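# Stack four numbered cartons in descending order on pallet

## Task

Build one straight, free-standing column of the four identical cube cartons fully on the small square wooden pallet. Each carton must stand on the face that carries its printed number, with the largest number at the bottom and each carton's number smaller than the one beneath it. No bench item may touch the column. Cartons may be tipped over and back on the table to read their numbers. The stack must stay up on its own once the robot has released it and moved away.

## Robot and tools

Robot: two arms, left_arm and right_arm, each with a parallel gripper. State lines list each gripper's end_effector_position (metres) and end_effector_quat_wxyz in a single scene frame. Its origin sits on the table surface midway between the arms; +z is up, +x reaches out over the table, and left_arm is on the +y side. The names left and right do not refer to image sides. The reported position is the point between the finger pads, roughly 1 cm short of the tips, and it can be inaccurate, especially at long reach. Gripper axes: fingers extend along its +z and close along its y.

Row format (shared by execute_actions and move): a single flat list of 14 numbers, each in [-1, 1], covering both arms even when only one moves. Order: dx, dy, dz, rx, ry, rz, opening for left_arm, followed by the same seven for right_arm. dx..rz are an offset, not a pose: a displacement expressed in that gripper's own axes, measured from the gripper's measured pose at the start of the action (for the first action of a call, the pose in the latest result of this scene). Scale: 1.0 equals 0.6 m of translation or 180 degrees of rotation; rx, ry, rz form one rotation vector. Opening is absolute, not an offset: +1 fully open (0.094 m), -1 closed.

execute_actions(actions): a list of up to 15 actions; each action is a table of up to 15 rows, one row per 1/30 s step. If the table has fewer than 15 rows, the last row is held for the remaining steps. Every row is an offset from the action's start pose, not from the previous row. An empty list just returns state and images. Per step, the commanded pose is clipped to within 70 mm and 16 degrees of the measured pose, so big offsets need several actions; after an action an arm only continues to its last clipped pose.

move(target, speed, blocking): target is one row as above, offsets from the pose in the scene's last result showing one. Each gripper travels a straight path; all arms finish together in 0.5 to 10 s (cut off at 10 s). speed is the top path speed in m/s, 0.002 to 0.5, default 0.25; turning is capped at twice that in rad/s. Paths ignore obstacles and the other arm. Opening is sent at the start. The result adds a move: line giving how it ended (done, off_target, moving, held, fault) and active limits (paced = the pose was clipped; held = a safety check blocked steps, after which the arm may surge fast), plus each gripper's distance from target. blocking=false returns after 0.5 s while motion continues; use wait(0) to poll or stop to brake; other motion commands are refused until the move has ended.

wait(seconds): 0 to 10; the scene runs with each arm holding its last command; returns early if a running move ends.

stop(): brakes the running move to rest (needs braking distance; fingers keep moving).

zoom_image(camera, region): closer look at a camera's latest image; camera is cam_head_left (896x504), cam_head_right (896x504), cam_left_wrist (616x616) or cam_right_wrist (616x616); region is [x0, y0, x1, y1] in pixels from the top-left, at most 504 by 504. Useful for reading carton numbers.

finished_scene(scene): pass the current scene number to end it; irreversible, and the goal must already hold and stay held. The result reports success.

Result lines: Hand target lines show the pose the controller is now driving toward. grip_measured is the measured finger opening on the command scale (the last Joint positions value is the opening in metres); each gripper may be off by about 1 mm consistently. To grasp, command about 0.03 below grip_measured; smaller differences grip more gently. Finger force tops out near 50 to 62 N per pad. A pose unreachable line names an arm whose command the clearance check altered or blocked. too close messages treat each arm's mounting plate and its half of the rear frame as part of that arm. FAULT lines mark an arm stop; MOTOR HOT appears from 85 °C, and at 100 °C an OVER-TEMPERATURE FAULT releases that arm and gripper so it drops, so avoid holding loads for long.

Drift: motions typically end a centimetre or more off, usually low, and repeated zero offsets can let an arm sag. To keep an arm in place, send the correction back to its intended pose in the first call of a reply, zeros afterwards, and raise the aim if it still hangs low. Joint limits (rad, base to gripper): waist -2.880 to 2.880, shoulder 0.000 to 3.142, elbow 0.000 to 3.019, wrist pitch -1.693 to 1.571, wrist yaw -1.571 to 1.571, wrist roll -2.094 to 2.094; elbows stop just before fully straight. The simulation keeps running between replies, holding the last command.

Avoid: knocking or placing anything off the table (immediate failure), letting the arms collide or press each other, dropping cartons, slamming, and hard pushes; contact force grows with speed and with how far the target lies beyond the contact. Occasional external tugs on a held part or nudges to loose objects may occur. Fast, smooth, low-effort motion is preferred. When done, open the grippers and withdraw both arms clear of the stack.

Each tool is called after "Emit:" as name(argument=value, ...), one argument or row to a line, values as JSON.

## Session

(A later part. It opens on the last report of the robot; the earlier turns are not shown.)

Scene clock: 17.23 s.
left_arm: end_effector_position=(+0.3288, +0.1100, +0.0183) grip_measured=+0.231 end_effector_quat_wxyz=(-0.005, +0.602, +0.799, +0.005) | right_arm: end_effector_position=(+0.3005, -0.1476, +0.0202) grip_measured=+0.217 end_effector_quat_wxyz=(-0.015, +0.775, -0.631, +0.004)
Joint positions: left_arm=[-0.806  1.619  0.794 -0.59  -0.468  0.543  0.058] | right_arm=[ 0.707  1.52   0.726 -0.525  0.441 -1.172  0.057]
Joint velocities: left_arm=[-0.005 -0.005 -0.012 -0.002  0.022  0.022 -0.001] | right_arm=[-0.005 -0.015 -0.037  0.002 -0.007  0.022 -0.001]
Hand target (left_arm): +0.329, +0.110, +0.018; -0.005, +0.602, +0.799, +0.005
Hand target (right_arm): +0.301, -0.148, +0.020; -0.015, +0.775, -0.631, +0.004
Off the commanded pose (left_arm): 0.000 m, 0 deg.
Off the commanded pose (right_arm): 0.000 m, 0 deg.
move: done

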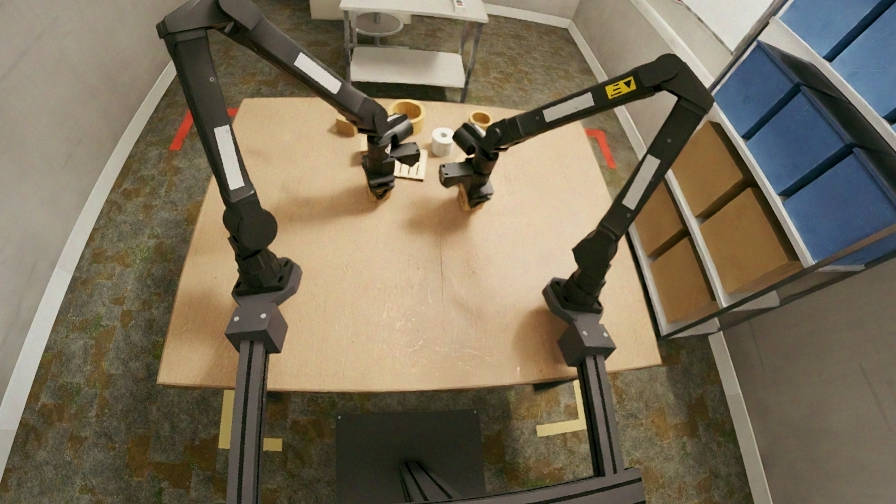

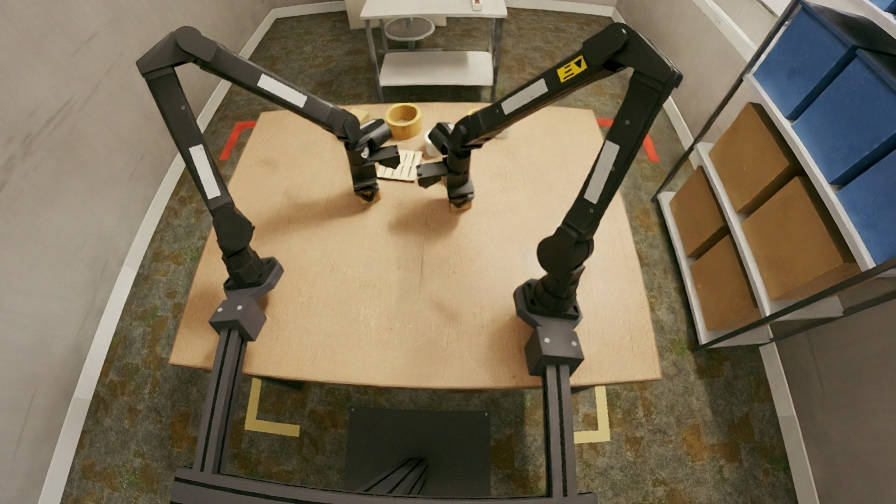

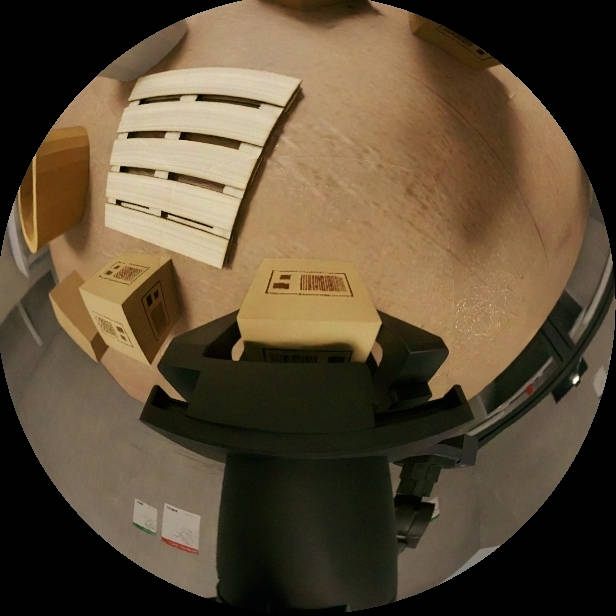

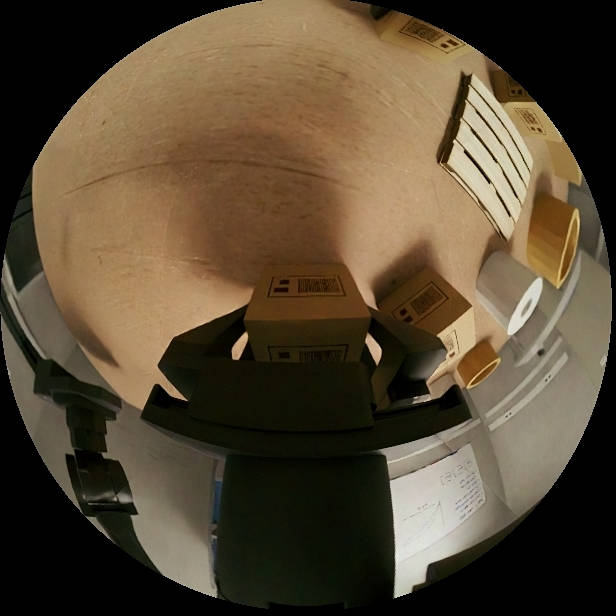

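Emit:
execute_actions(
  actions=[
    [[0,0,-0.12,0,0,0,0.17,0,0,-0.12,0,0,0,0.16]],
  ],
)

Emit:
move(
  target=[0,0,-0.2,0,-0.4,0,0.17,0,0,-0.2,0,-0.4,0,0.16],
  speed=0.35,
)

Scene clock: 18.17 s.
left_arm: end_effector_position=(+0.3218, +0.1137, +0.0870) grip_measured=+0.231 end_effector_quat_wxyz=(-0.008, +0.609, +0.793, +0.004) | right_arm: end_effector_position=(+0.2865, -0.1557, +0.0854) grip_measured=+0.217 end_effector_quat_wxyz=(-0.007, +0.783, -0.622, +0.003)
Joint positions: left_arm=[-0.894  1.468  0.822 -0.819 -0.478  0.462  0.058] | right_arm=[ 0.796  1.353  0.738 -0.765  0.461 -1.092  0.057]
Joint velocities: left_arm=[-0.005 -0.015 -0.012 -0.012  0.007 -0.051 -0.   ] | right_arm=[-0.005 -0.005 -0.012 -0.012 -0.007  0.037 -0.   ]
Hand target (left_arm): +0.329, +0.110, +0.090; -0.005, +0.602, +0.799, +0.005
Hand target (right_arm): +0.297, -0.149, +0.091; -0.015, +0.775, -0.631, +0.005
Off the commanded pose (left_arm): 0.009 m, 1 deg.
Off the commanded pose (right_arm): 0.015 m, 2 deg.

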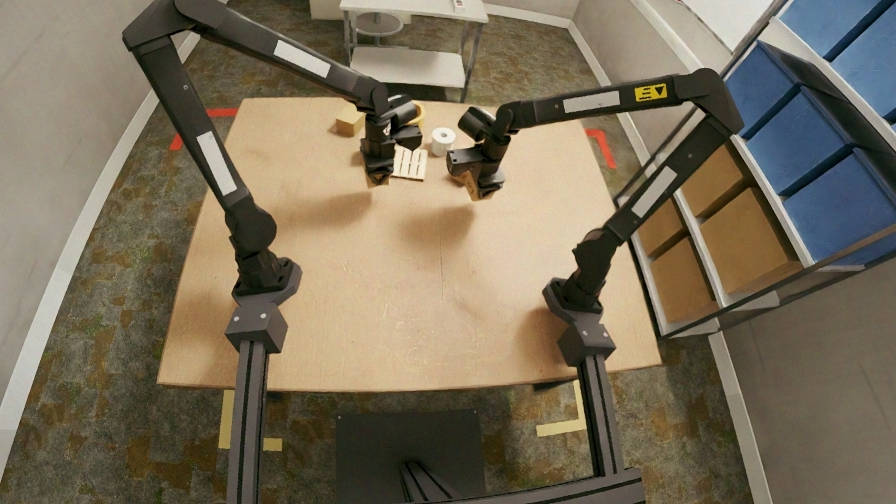

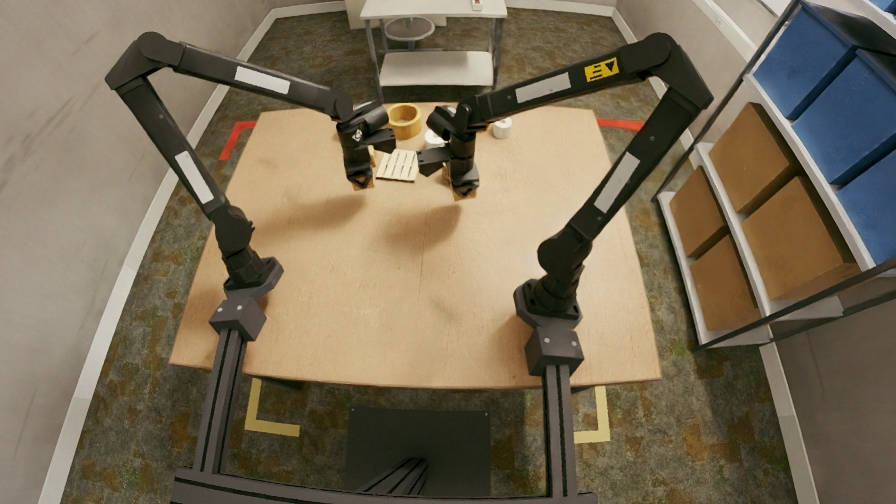

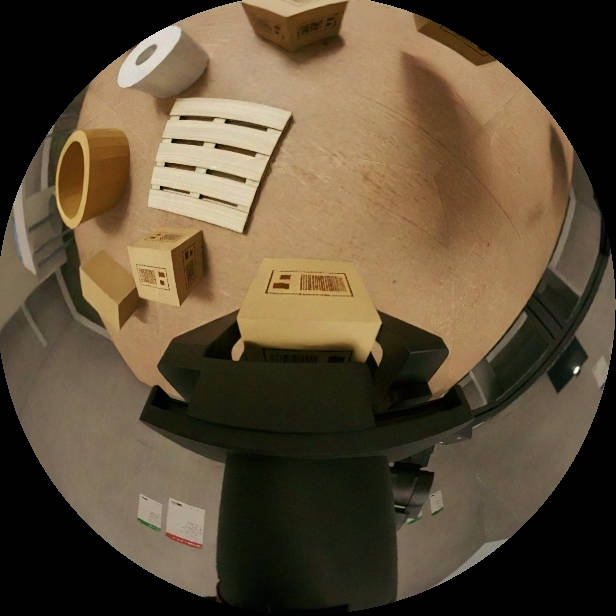

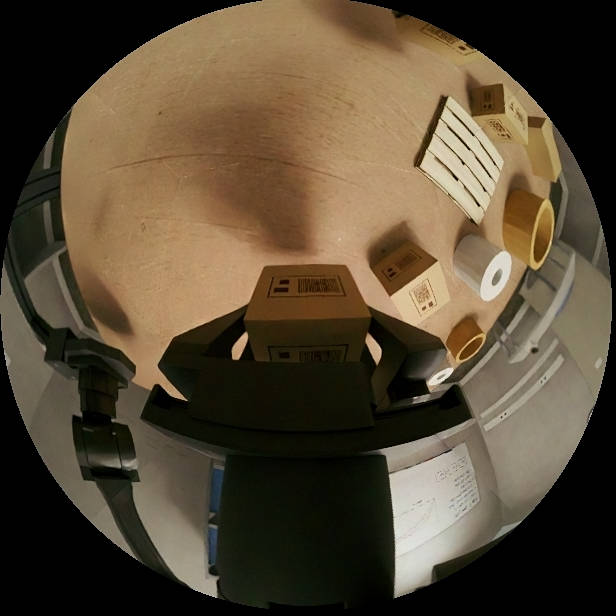

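Scene clock: 20.47 s.
left_arm: end_effector_position=(+0.3156, +0.1103, +0.1983) grip_measured=+0.231 end_effector_quat_wxyz=(+0.445, +0.502, +0.649, -0.358) | right_arm: end_effector_position=(+0.2863, -0.1526, +0.2128) grip_measured=+0.217 end_effector_quat_wxyz=(-0.381, +0.634, -0.497, -0.455)
Joint positions: left_arm=[-0.607  0.9    0.313  0.107  0.5    0.748  0.058] | right_arm=[ 0.33   1.061  0.659 -0.774 -0.938 -1.572  0.057]
Joint velocities: left_arm=[-0.005 -0.015 -0.002 -0.012  0.007 -0.007  0.   ] | right_arm=[-0.024 -0.024  0.007 -0.012  0.007 -0.022  0.002]
Hand target (left_arm): +0.322, +0.112, +0.206; +0.459, +0.494, +0.647, -0.357
Hand target (right_arm): +0.284, -0.154, +0.208; -0.378, +0.633, -0.497, -0.457
Off the commanded pose (left_arm): 0.011 m, 2 deg.
Off the commanded pose (right_arm): 0.009 m, 1 deg.
move: off_target (left_arm)

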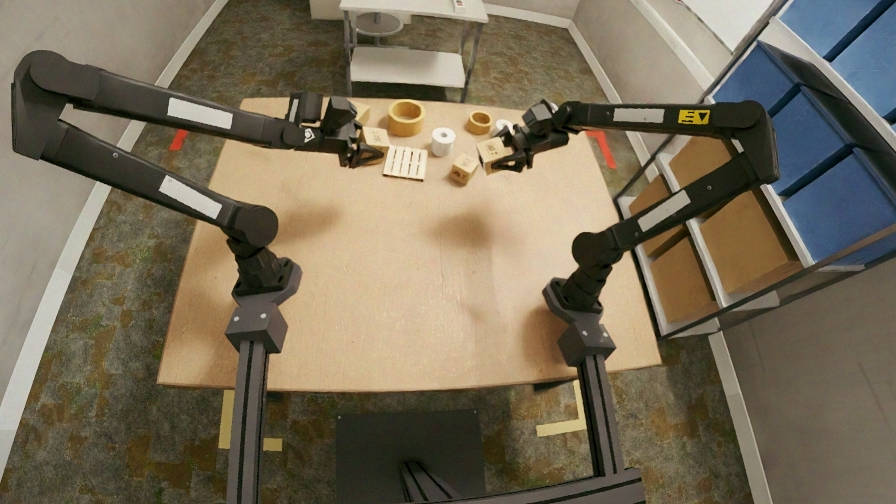

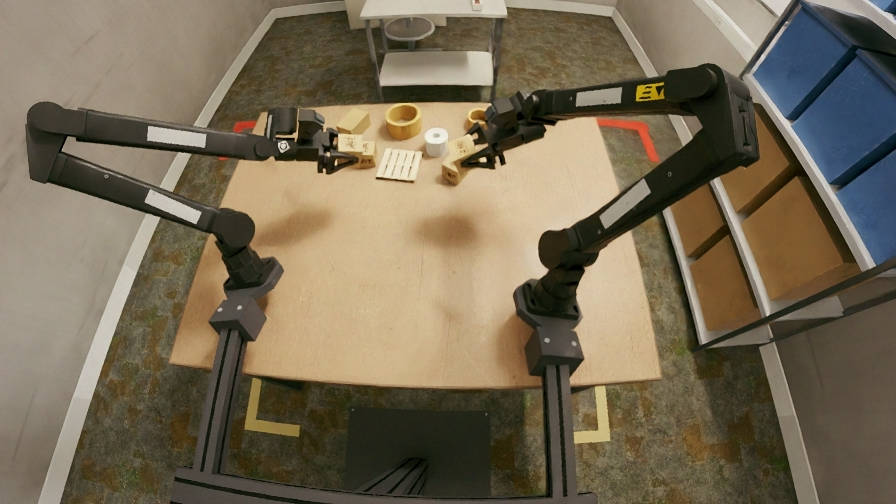

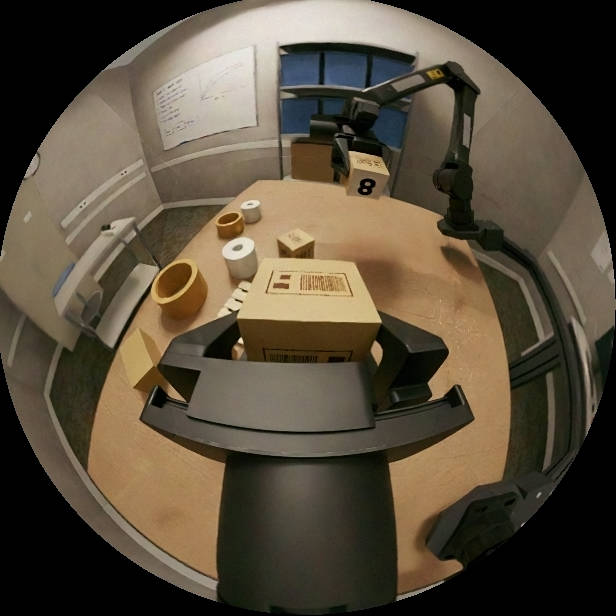

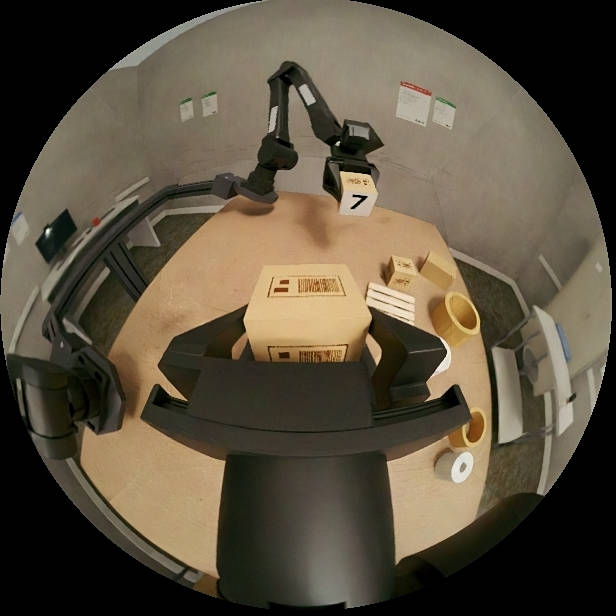

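Emit:
move(
  target=[0.08,0,0,0,0.4,0,0.17,0.08,0,0,0,0.4,0,0.16],
  speed=0.35,
)

Scene clock: 23.00 s.
left_arm: end_effector_position=(+0.3005, +0.1382, +0.1434) grip_measured=+0.231 end_effector_quat_wxyz=(-0.033, +0.623, +0.781, +0.010) | right_arm: end_effector_position=(+0.2779, -0.1784, +0.1541) grip_measured=+0.217 end_effector_quat_wxyz=(+0.002, +0.787, -0.617, +0.004)
Joint positions: left_arm=[-0.971  1.334  0.833 -1.062 -0.482  0.384  0.058] | right_arm=[ 0.865  1.184  0.782 -1.033  0.477 -1.021  0.057]
Joint velocities: left_arm=[-0.015 -0.015 -0.007 -0.017 -0.007  0.022 -0.   ] | right_arm=[-0.015 -0.005 -0.012 -0.012  0.007  0.066  0.001]
Hand target (left_arm): +0.311, +0.127, +0.154; -0.020, +0.617, +0.787, +0.008
Hand target (right_arm): +0.290, -0.169, +0.164; -0.009, +0.781, -0.624, +0.005
Off the commanded pose (left_arm): 0.019 m, 2 deg.
Off the commanded pose (right_arm): 0.022 m, 2 deg.
move: off_target (left_arm, right_arm)

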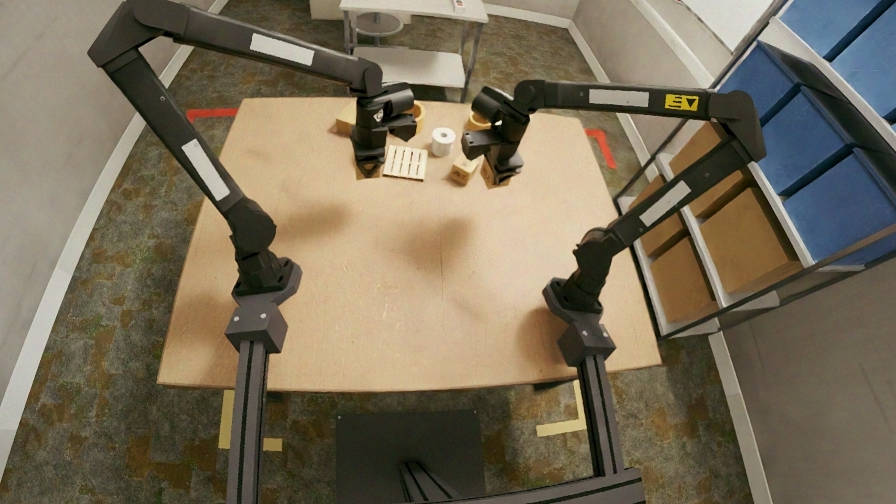

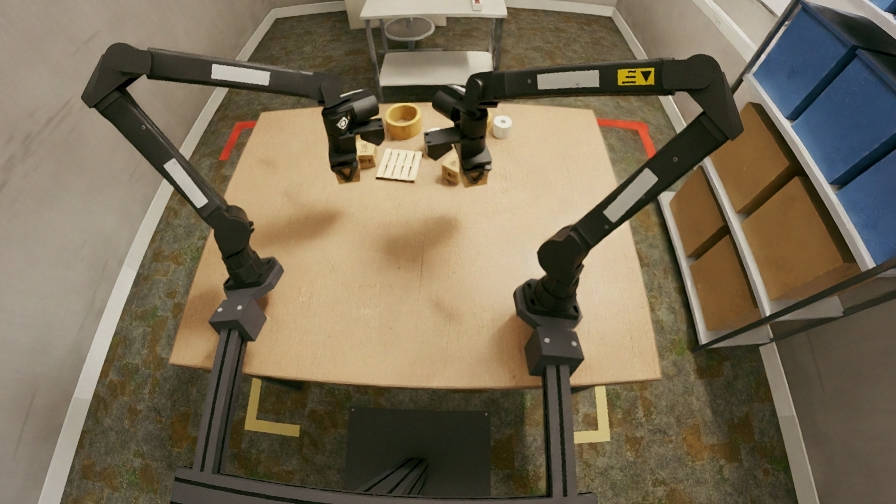

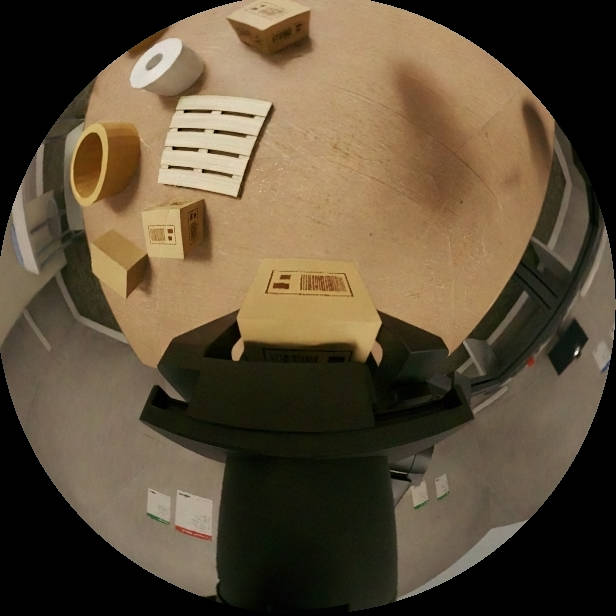

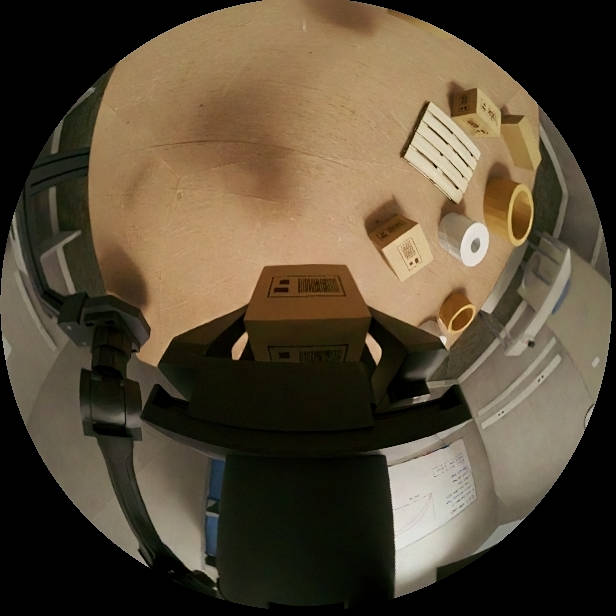

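Emit:
move(
  target=[0.2,-0.1,0,-0.01,-0.02,0.03,0.17,-0.3,-0.35,0.05,0,0,0.12,0.16],
  speed=0.3,
)

Scene clock: 24.77 s.
left_arm: end_effector_position=(+0.2139, +0.2429, +0.1483) grip_measured=+0.231 end_effector_quat_wxyz=(-0.003, +0.652, +0.758, +0.001) | right_arm: end_effector_position=(+0.4340, +0.0280, +0.1160) grip_measured=+0.217 end_effector_quat_wxyz=(+0.015, +0.663, -0.748, +0.006)
Joint positions: left_arm=[-1.011  0.874  0.487 -1.127 -0.483  0.447  0.058] | right_arm=[ 0.888  1.88   1.545 -1.143  0.48  -0.618  0.057]
Joint velocities: left_arm=[-0.005 -0.015 -0.012 -0.007 -0.066  0.066 -0.001] | right_arm=[ 0.005  0.005 -0.002 -0.002 -0.051  0.066 -0.   ]
Hand target (left_arm): +0.215, +0.242, +0.152; +0.001, +0.660, +0.752, +0.001
Hand target (right_arm): +0.442, +0.044, +0.126; -0.001, -0.658, +0.753, -0.004
Off the commanded pose (left_arm): 0.005 m, 1 deg.
Off the commanded pose (right_arm): 0.020 m, 2 deg.
move: off_target (right_arm)

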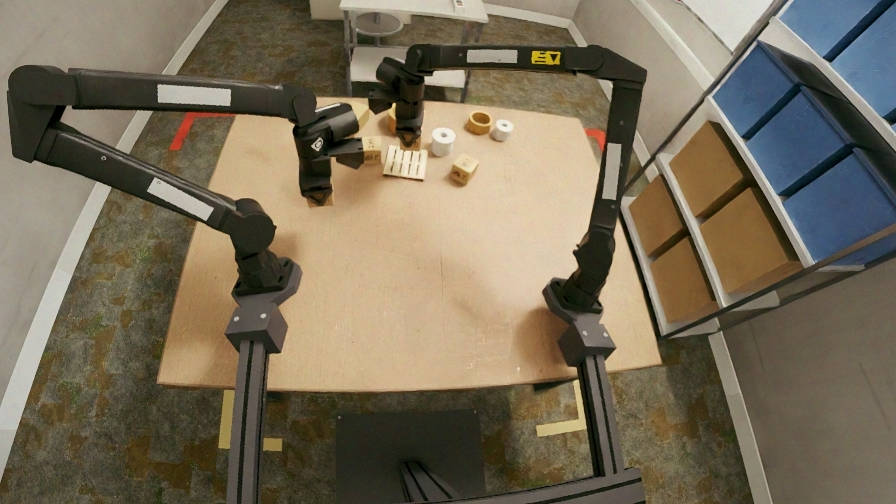

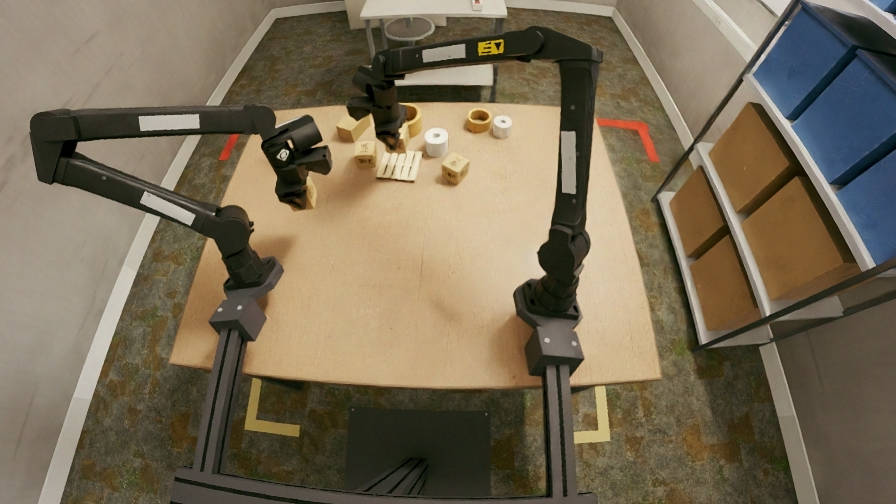

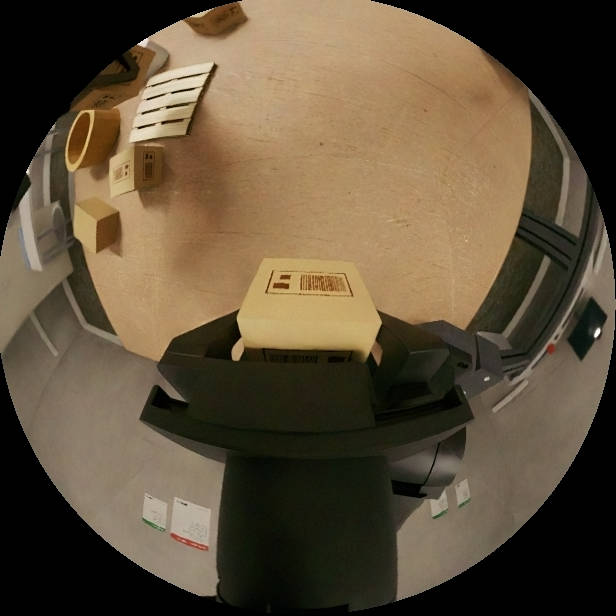

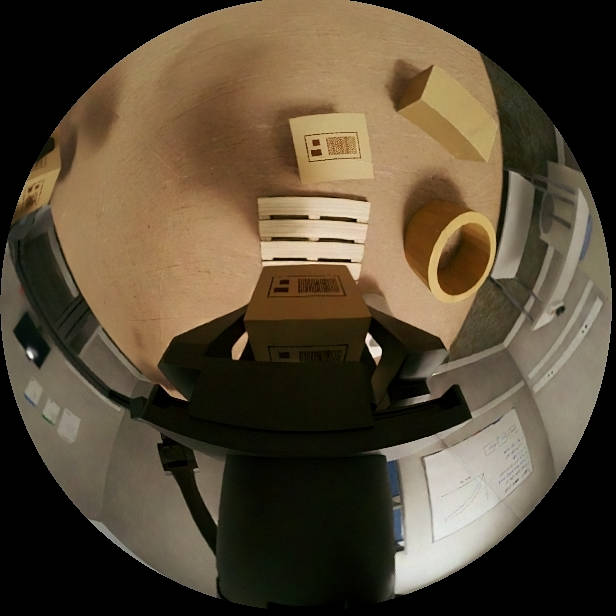

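Emit:
move(
  target=[0,0,0,0,0,0,0.17,-0.02,0,0.125,0.004,-0.009,0,0.16],
  speed=0.1,
)

Scene clock: 26.20 s.
left_arm: end_effector_position=(+0.2127, +0.2437, +0.1473) grip_measured=+0.231 end_effector_quat_wxyz=(-0.005, +0.653, +0.758, +0.001) | right_arm: end_effector_position=(+0.4380, +0.0409, +0.0560) grip_measured=+0.217 end_effector_quat_wxyz=(+0.010, -0.659, +0.752, +0.000)
Joint positions: left_arm=[-1.011  0.874  0.484 -1.127 -0.483  0.447  0.058] | right_arm=[ 0.849  1.948  1.493 -0.946  0.467 -0.676  0.057]
Joint velocities: left_arm=[-0.005 -0.015 -0.002 -0.007 -0.037  0.051 -0.   ] | right_arm=[-0.005  0.005 -0.002  0.002  0.007  0.037 -0.001]
Hand target (left_arm): +0.214, +0.243, +0.148; -0.003, +0.652, +0.758, +0.001
Hand target (right_arm): +0.435, +0.037, +0.041; +0.000, -0.664, +0.748, -0.000
Off the commanded pose (left_arm): 0.002 m, 0 deg.
Off the commanded pose (right_arm): 0.016 m, 1 deg.
move: off_target (right_arm)

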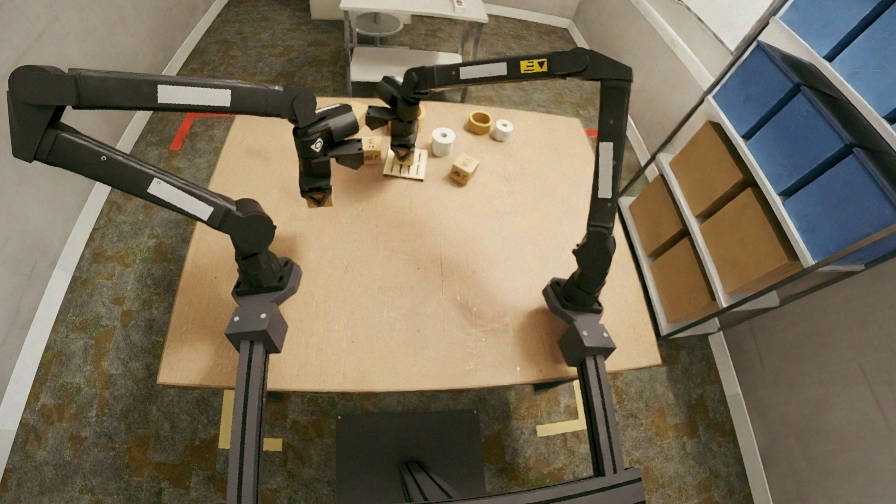

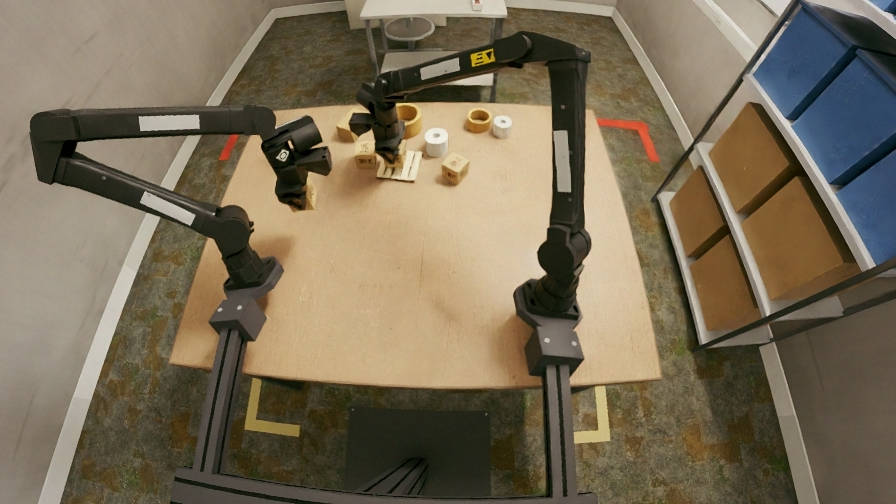

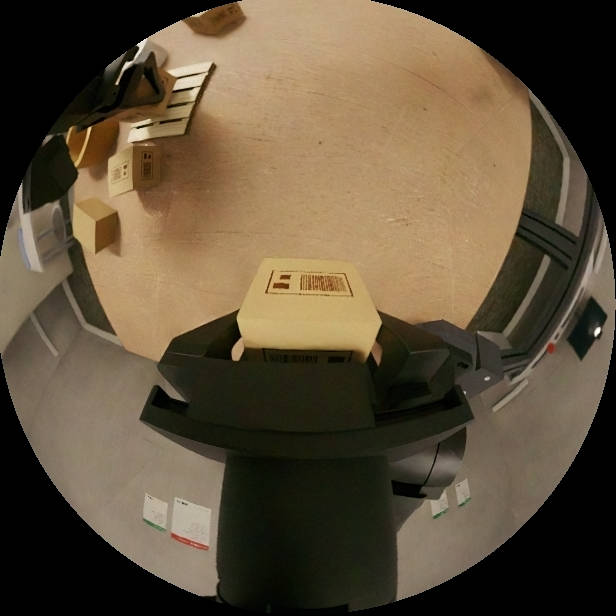

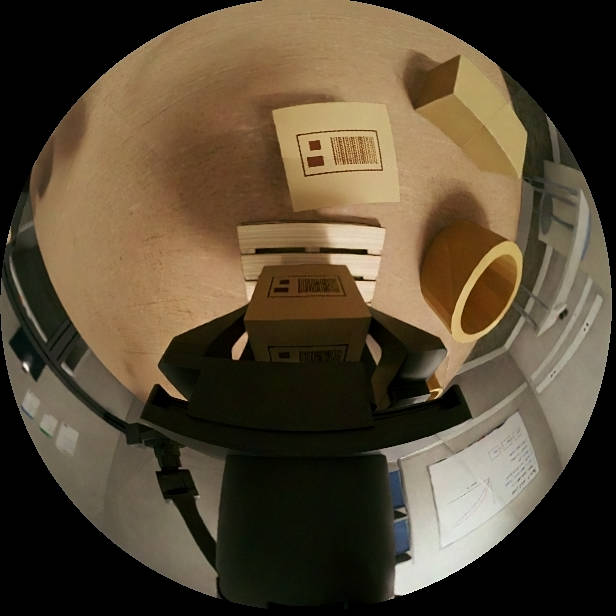

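Emit:
move(
  target=[0,0,0,0,0,0,0.17,0.02,0,0.045,0.004,0.004,0,0.16],
  speed=0.04,
)

Emit:
move(
  target=[0,0,0,0,0,0,0.17,0,0,0,0,0,0,1],
)

Emit:
move(
  target=[0,0,0,0,0,0,0.17,0,0,-0.17,0,0,0,1],
  speed=0.2,
)

Scene clock: 27.57 s.
left_arm: end_effector_position=(+0.2116, +0.2444, +0.1464) grip_measured=+0.231 end_effector_quat_wxyz=(-0.006, +0.653, +0.757, +0.001) | right_arm: end_effector_position=(+0.4385, +0.0348, +0.0419) grip_measured=+0.217 end_effector_quat_wxyz=(+0.018, -0.655, +0.756, -0.006)
Joint positions: left_arm=[-1.011  0.874  0.481 -1.127 -0.483  0.447  0.058] | right_arm=[ 0.834  1.948  1.456 -0.883  0.477 -0.69   0.057]
Joint velocities: left_arm=[ 0.005 -0.015 -0.002 -0.017  0.007 -0.051 -0.001] | right_arm=[-0.005  0.005  0.012 -0.012 -0.022 -0.037 -0.   ]
Hand target (left_arm): +0.213, +0.244, +0.147; -0.004, +0.653, +0.758, +0.001
Hand target (right_arm): +0.437, +0.029, +0.029; +0.009, -0.659, +0.752, -0.008
Off the commanded pose (left_arm): 0.002 m, 0 deg.
Off the commanded pose (right_arm): 0.014 m, 1 deg.
move: off_target (right_arm)

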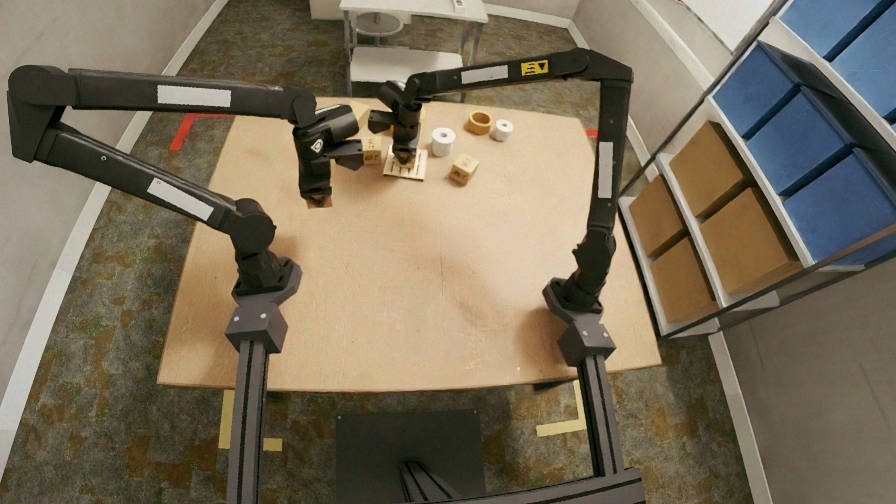

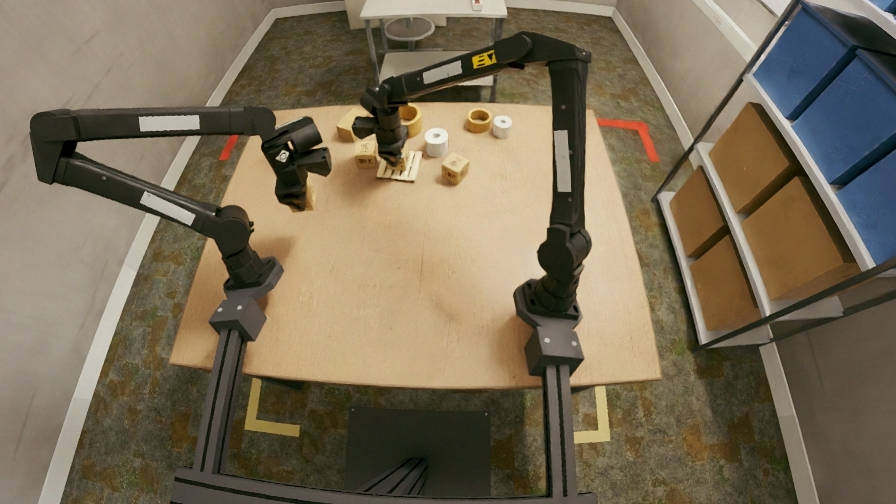

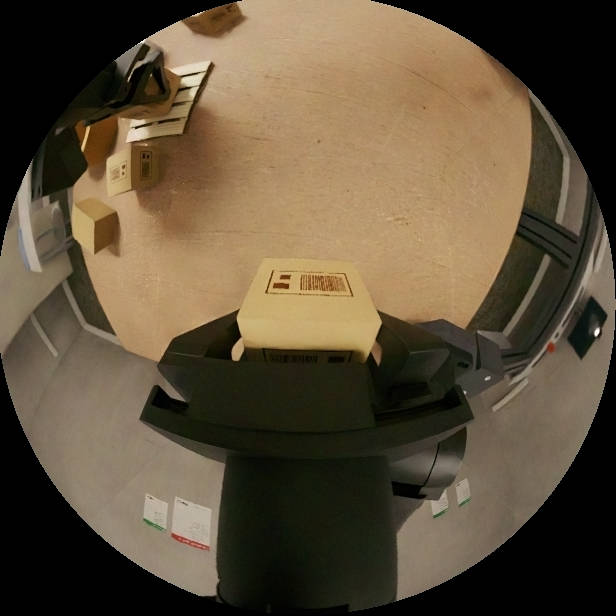

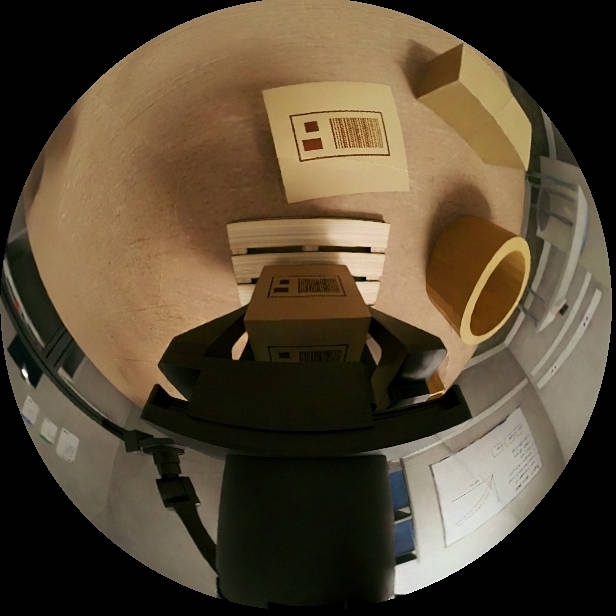

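Scene clock: 28.07 s.
left_arm: end_effector_position=(+0.2104, +0.2452, +0.1453) grip_measured=+0.231 end_effector_quat_wxyz=(-0.007, +0.654, +0.757, +0.002) | right_arm: end_effector_position=(+0.4385, +0.0348, +0.0419) grip_measured=+1.000 end_effector_quat_wxyz=(+0.018, -0.655, +0.756, -0.006)
Joint positions: left_arm=[-1.011  0.874  0.477 -1.127 -0.483  0.447  0.058] | right_arm=[ 0.834  1.948  1.456 -0.883  0.477 -0.69   0.094]
Joint velocities: left_arm=[-0.015  0.005 -0.022 -0.002 -0.022 -0.051  0.   ] | right_arm=[-0.005  0.005 -0.022  0.017 -0.051  0.007  0.   ]
Hand target (left_arm): +0.212, +0.244, +0.146; -0.006, +0.653, +0.757, +0.001
Hand target (right_arm): +0.438, +0.035, +0.042; +0.018, -0.655, +0.756, -0.006
Off the commanded pose (left_arm): 0.002 m, 0 deg.
Off the commanded pose (right_arm): 0.000 m, 0 deg.
move: done

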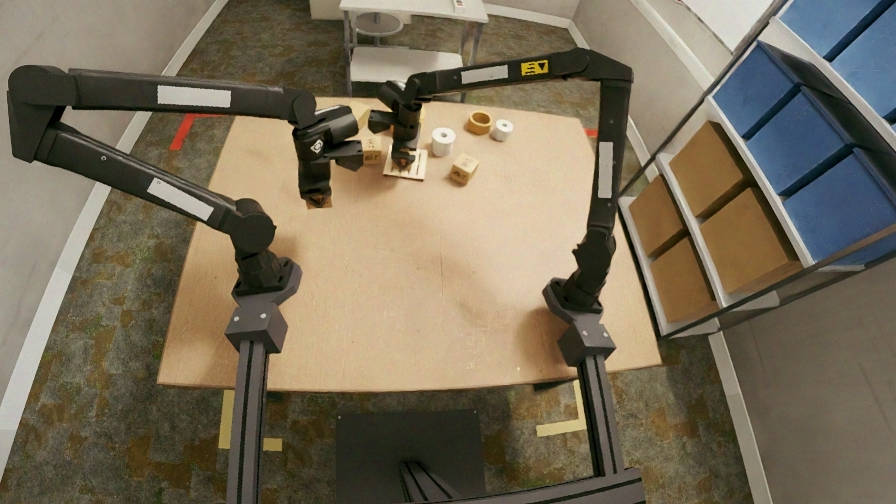

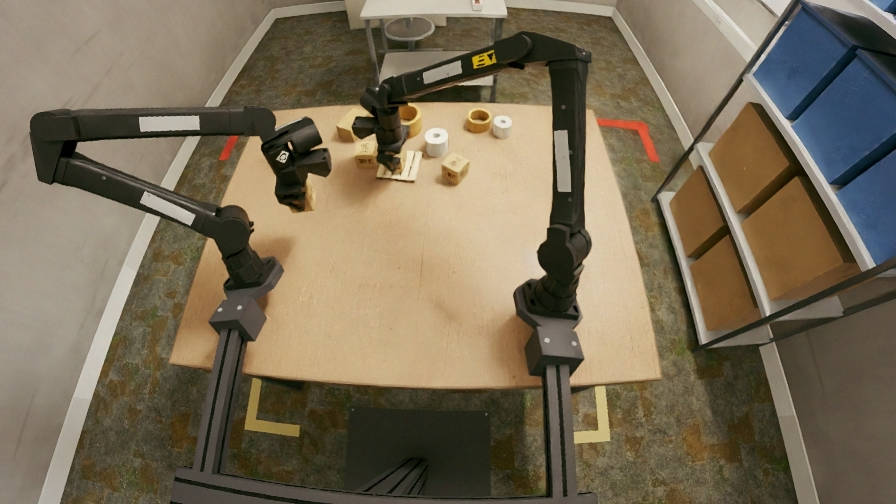

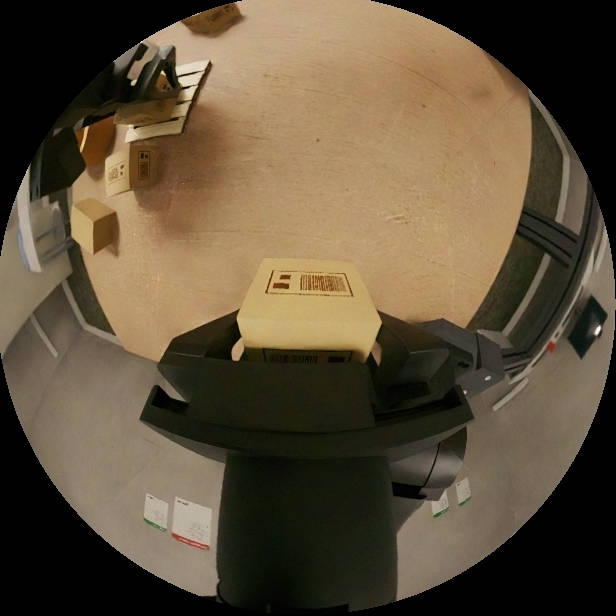

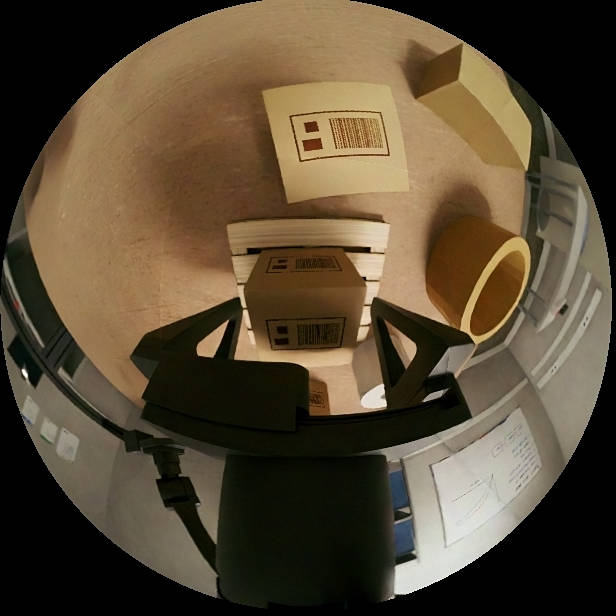

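Scene clock: 29.03 s.
left_arm: end_effector_position=(+0.2093, +0.2459, +0.1444) grip_measured=+0.231 end_effector_quat_wxyz=(-0.009, +0.654, +0.756, +0.002) | right_arm: end_effector_position=(+0.4192, +0.0275, +0.1282) grip_measured=+1.000 end_effector_quat_wxyz=(-0.001, +0.667, -0.745, +0.008)
Joint positions: left_arm=[-1.011  0.874  0.474 -1.127 -0.483  0.447  0.058] | right_arm=[ 0.917  1.833  1.485 -1.109  0.491 -0.611  0.094]
Joint velocities: left_arm=[ 0.005 -0.015 -0.007  0.007  0.037 -0.007 -0.001] | right_arm=[ 0.005  0.005 -0.007 -0.007 -0.037 -0.037  0.   ]
Hand target (left_arm): +0.210, +0.245, +0.145; -0.007, +0.654, +0.757, +0.002
Hand target (right_arm): +0.433, +0.033, +0.144; +0.018, -0.655, +0.756, -0.006
Off the commanded pose (left_arm): 0.002 m, 0 deg.
Off the commanded pose (right_arm): 0.023 m, 3 deg.
move: off_target (right_arm)

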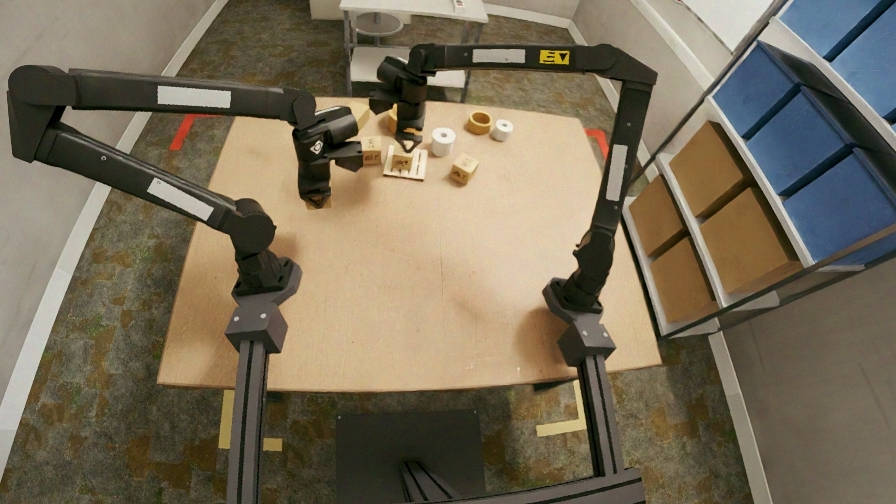

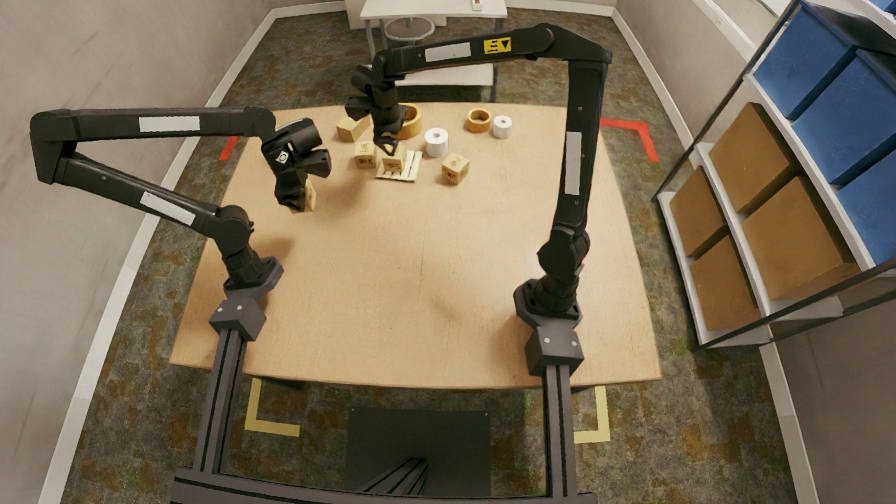

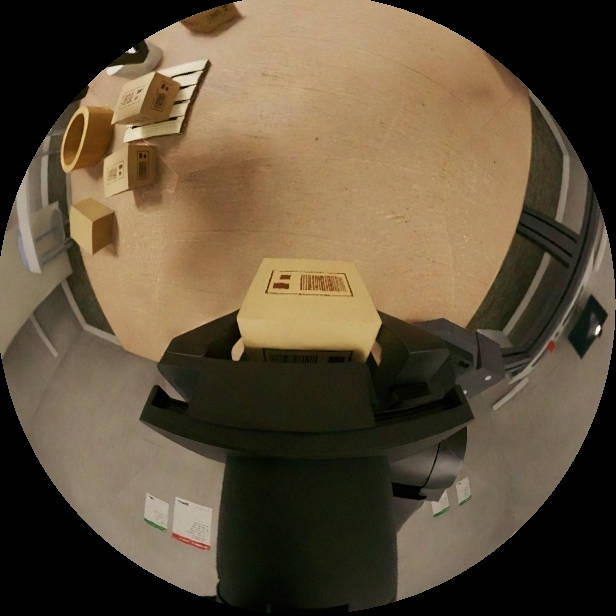

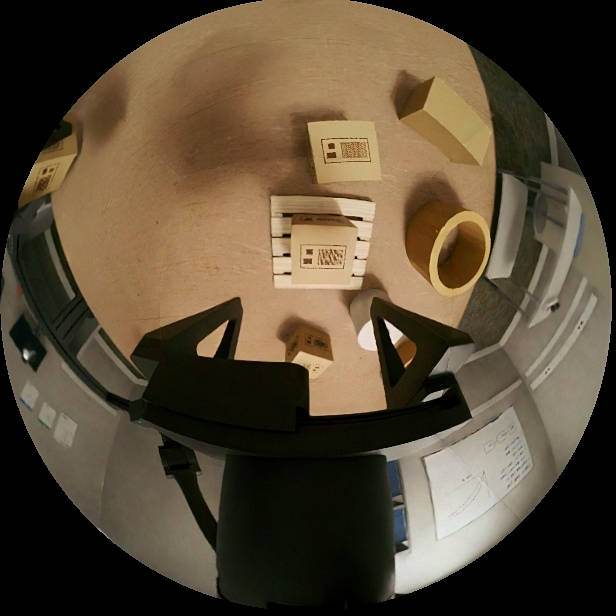

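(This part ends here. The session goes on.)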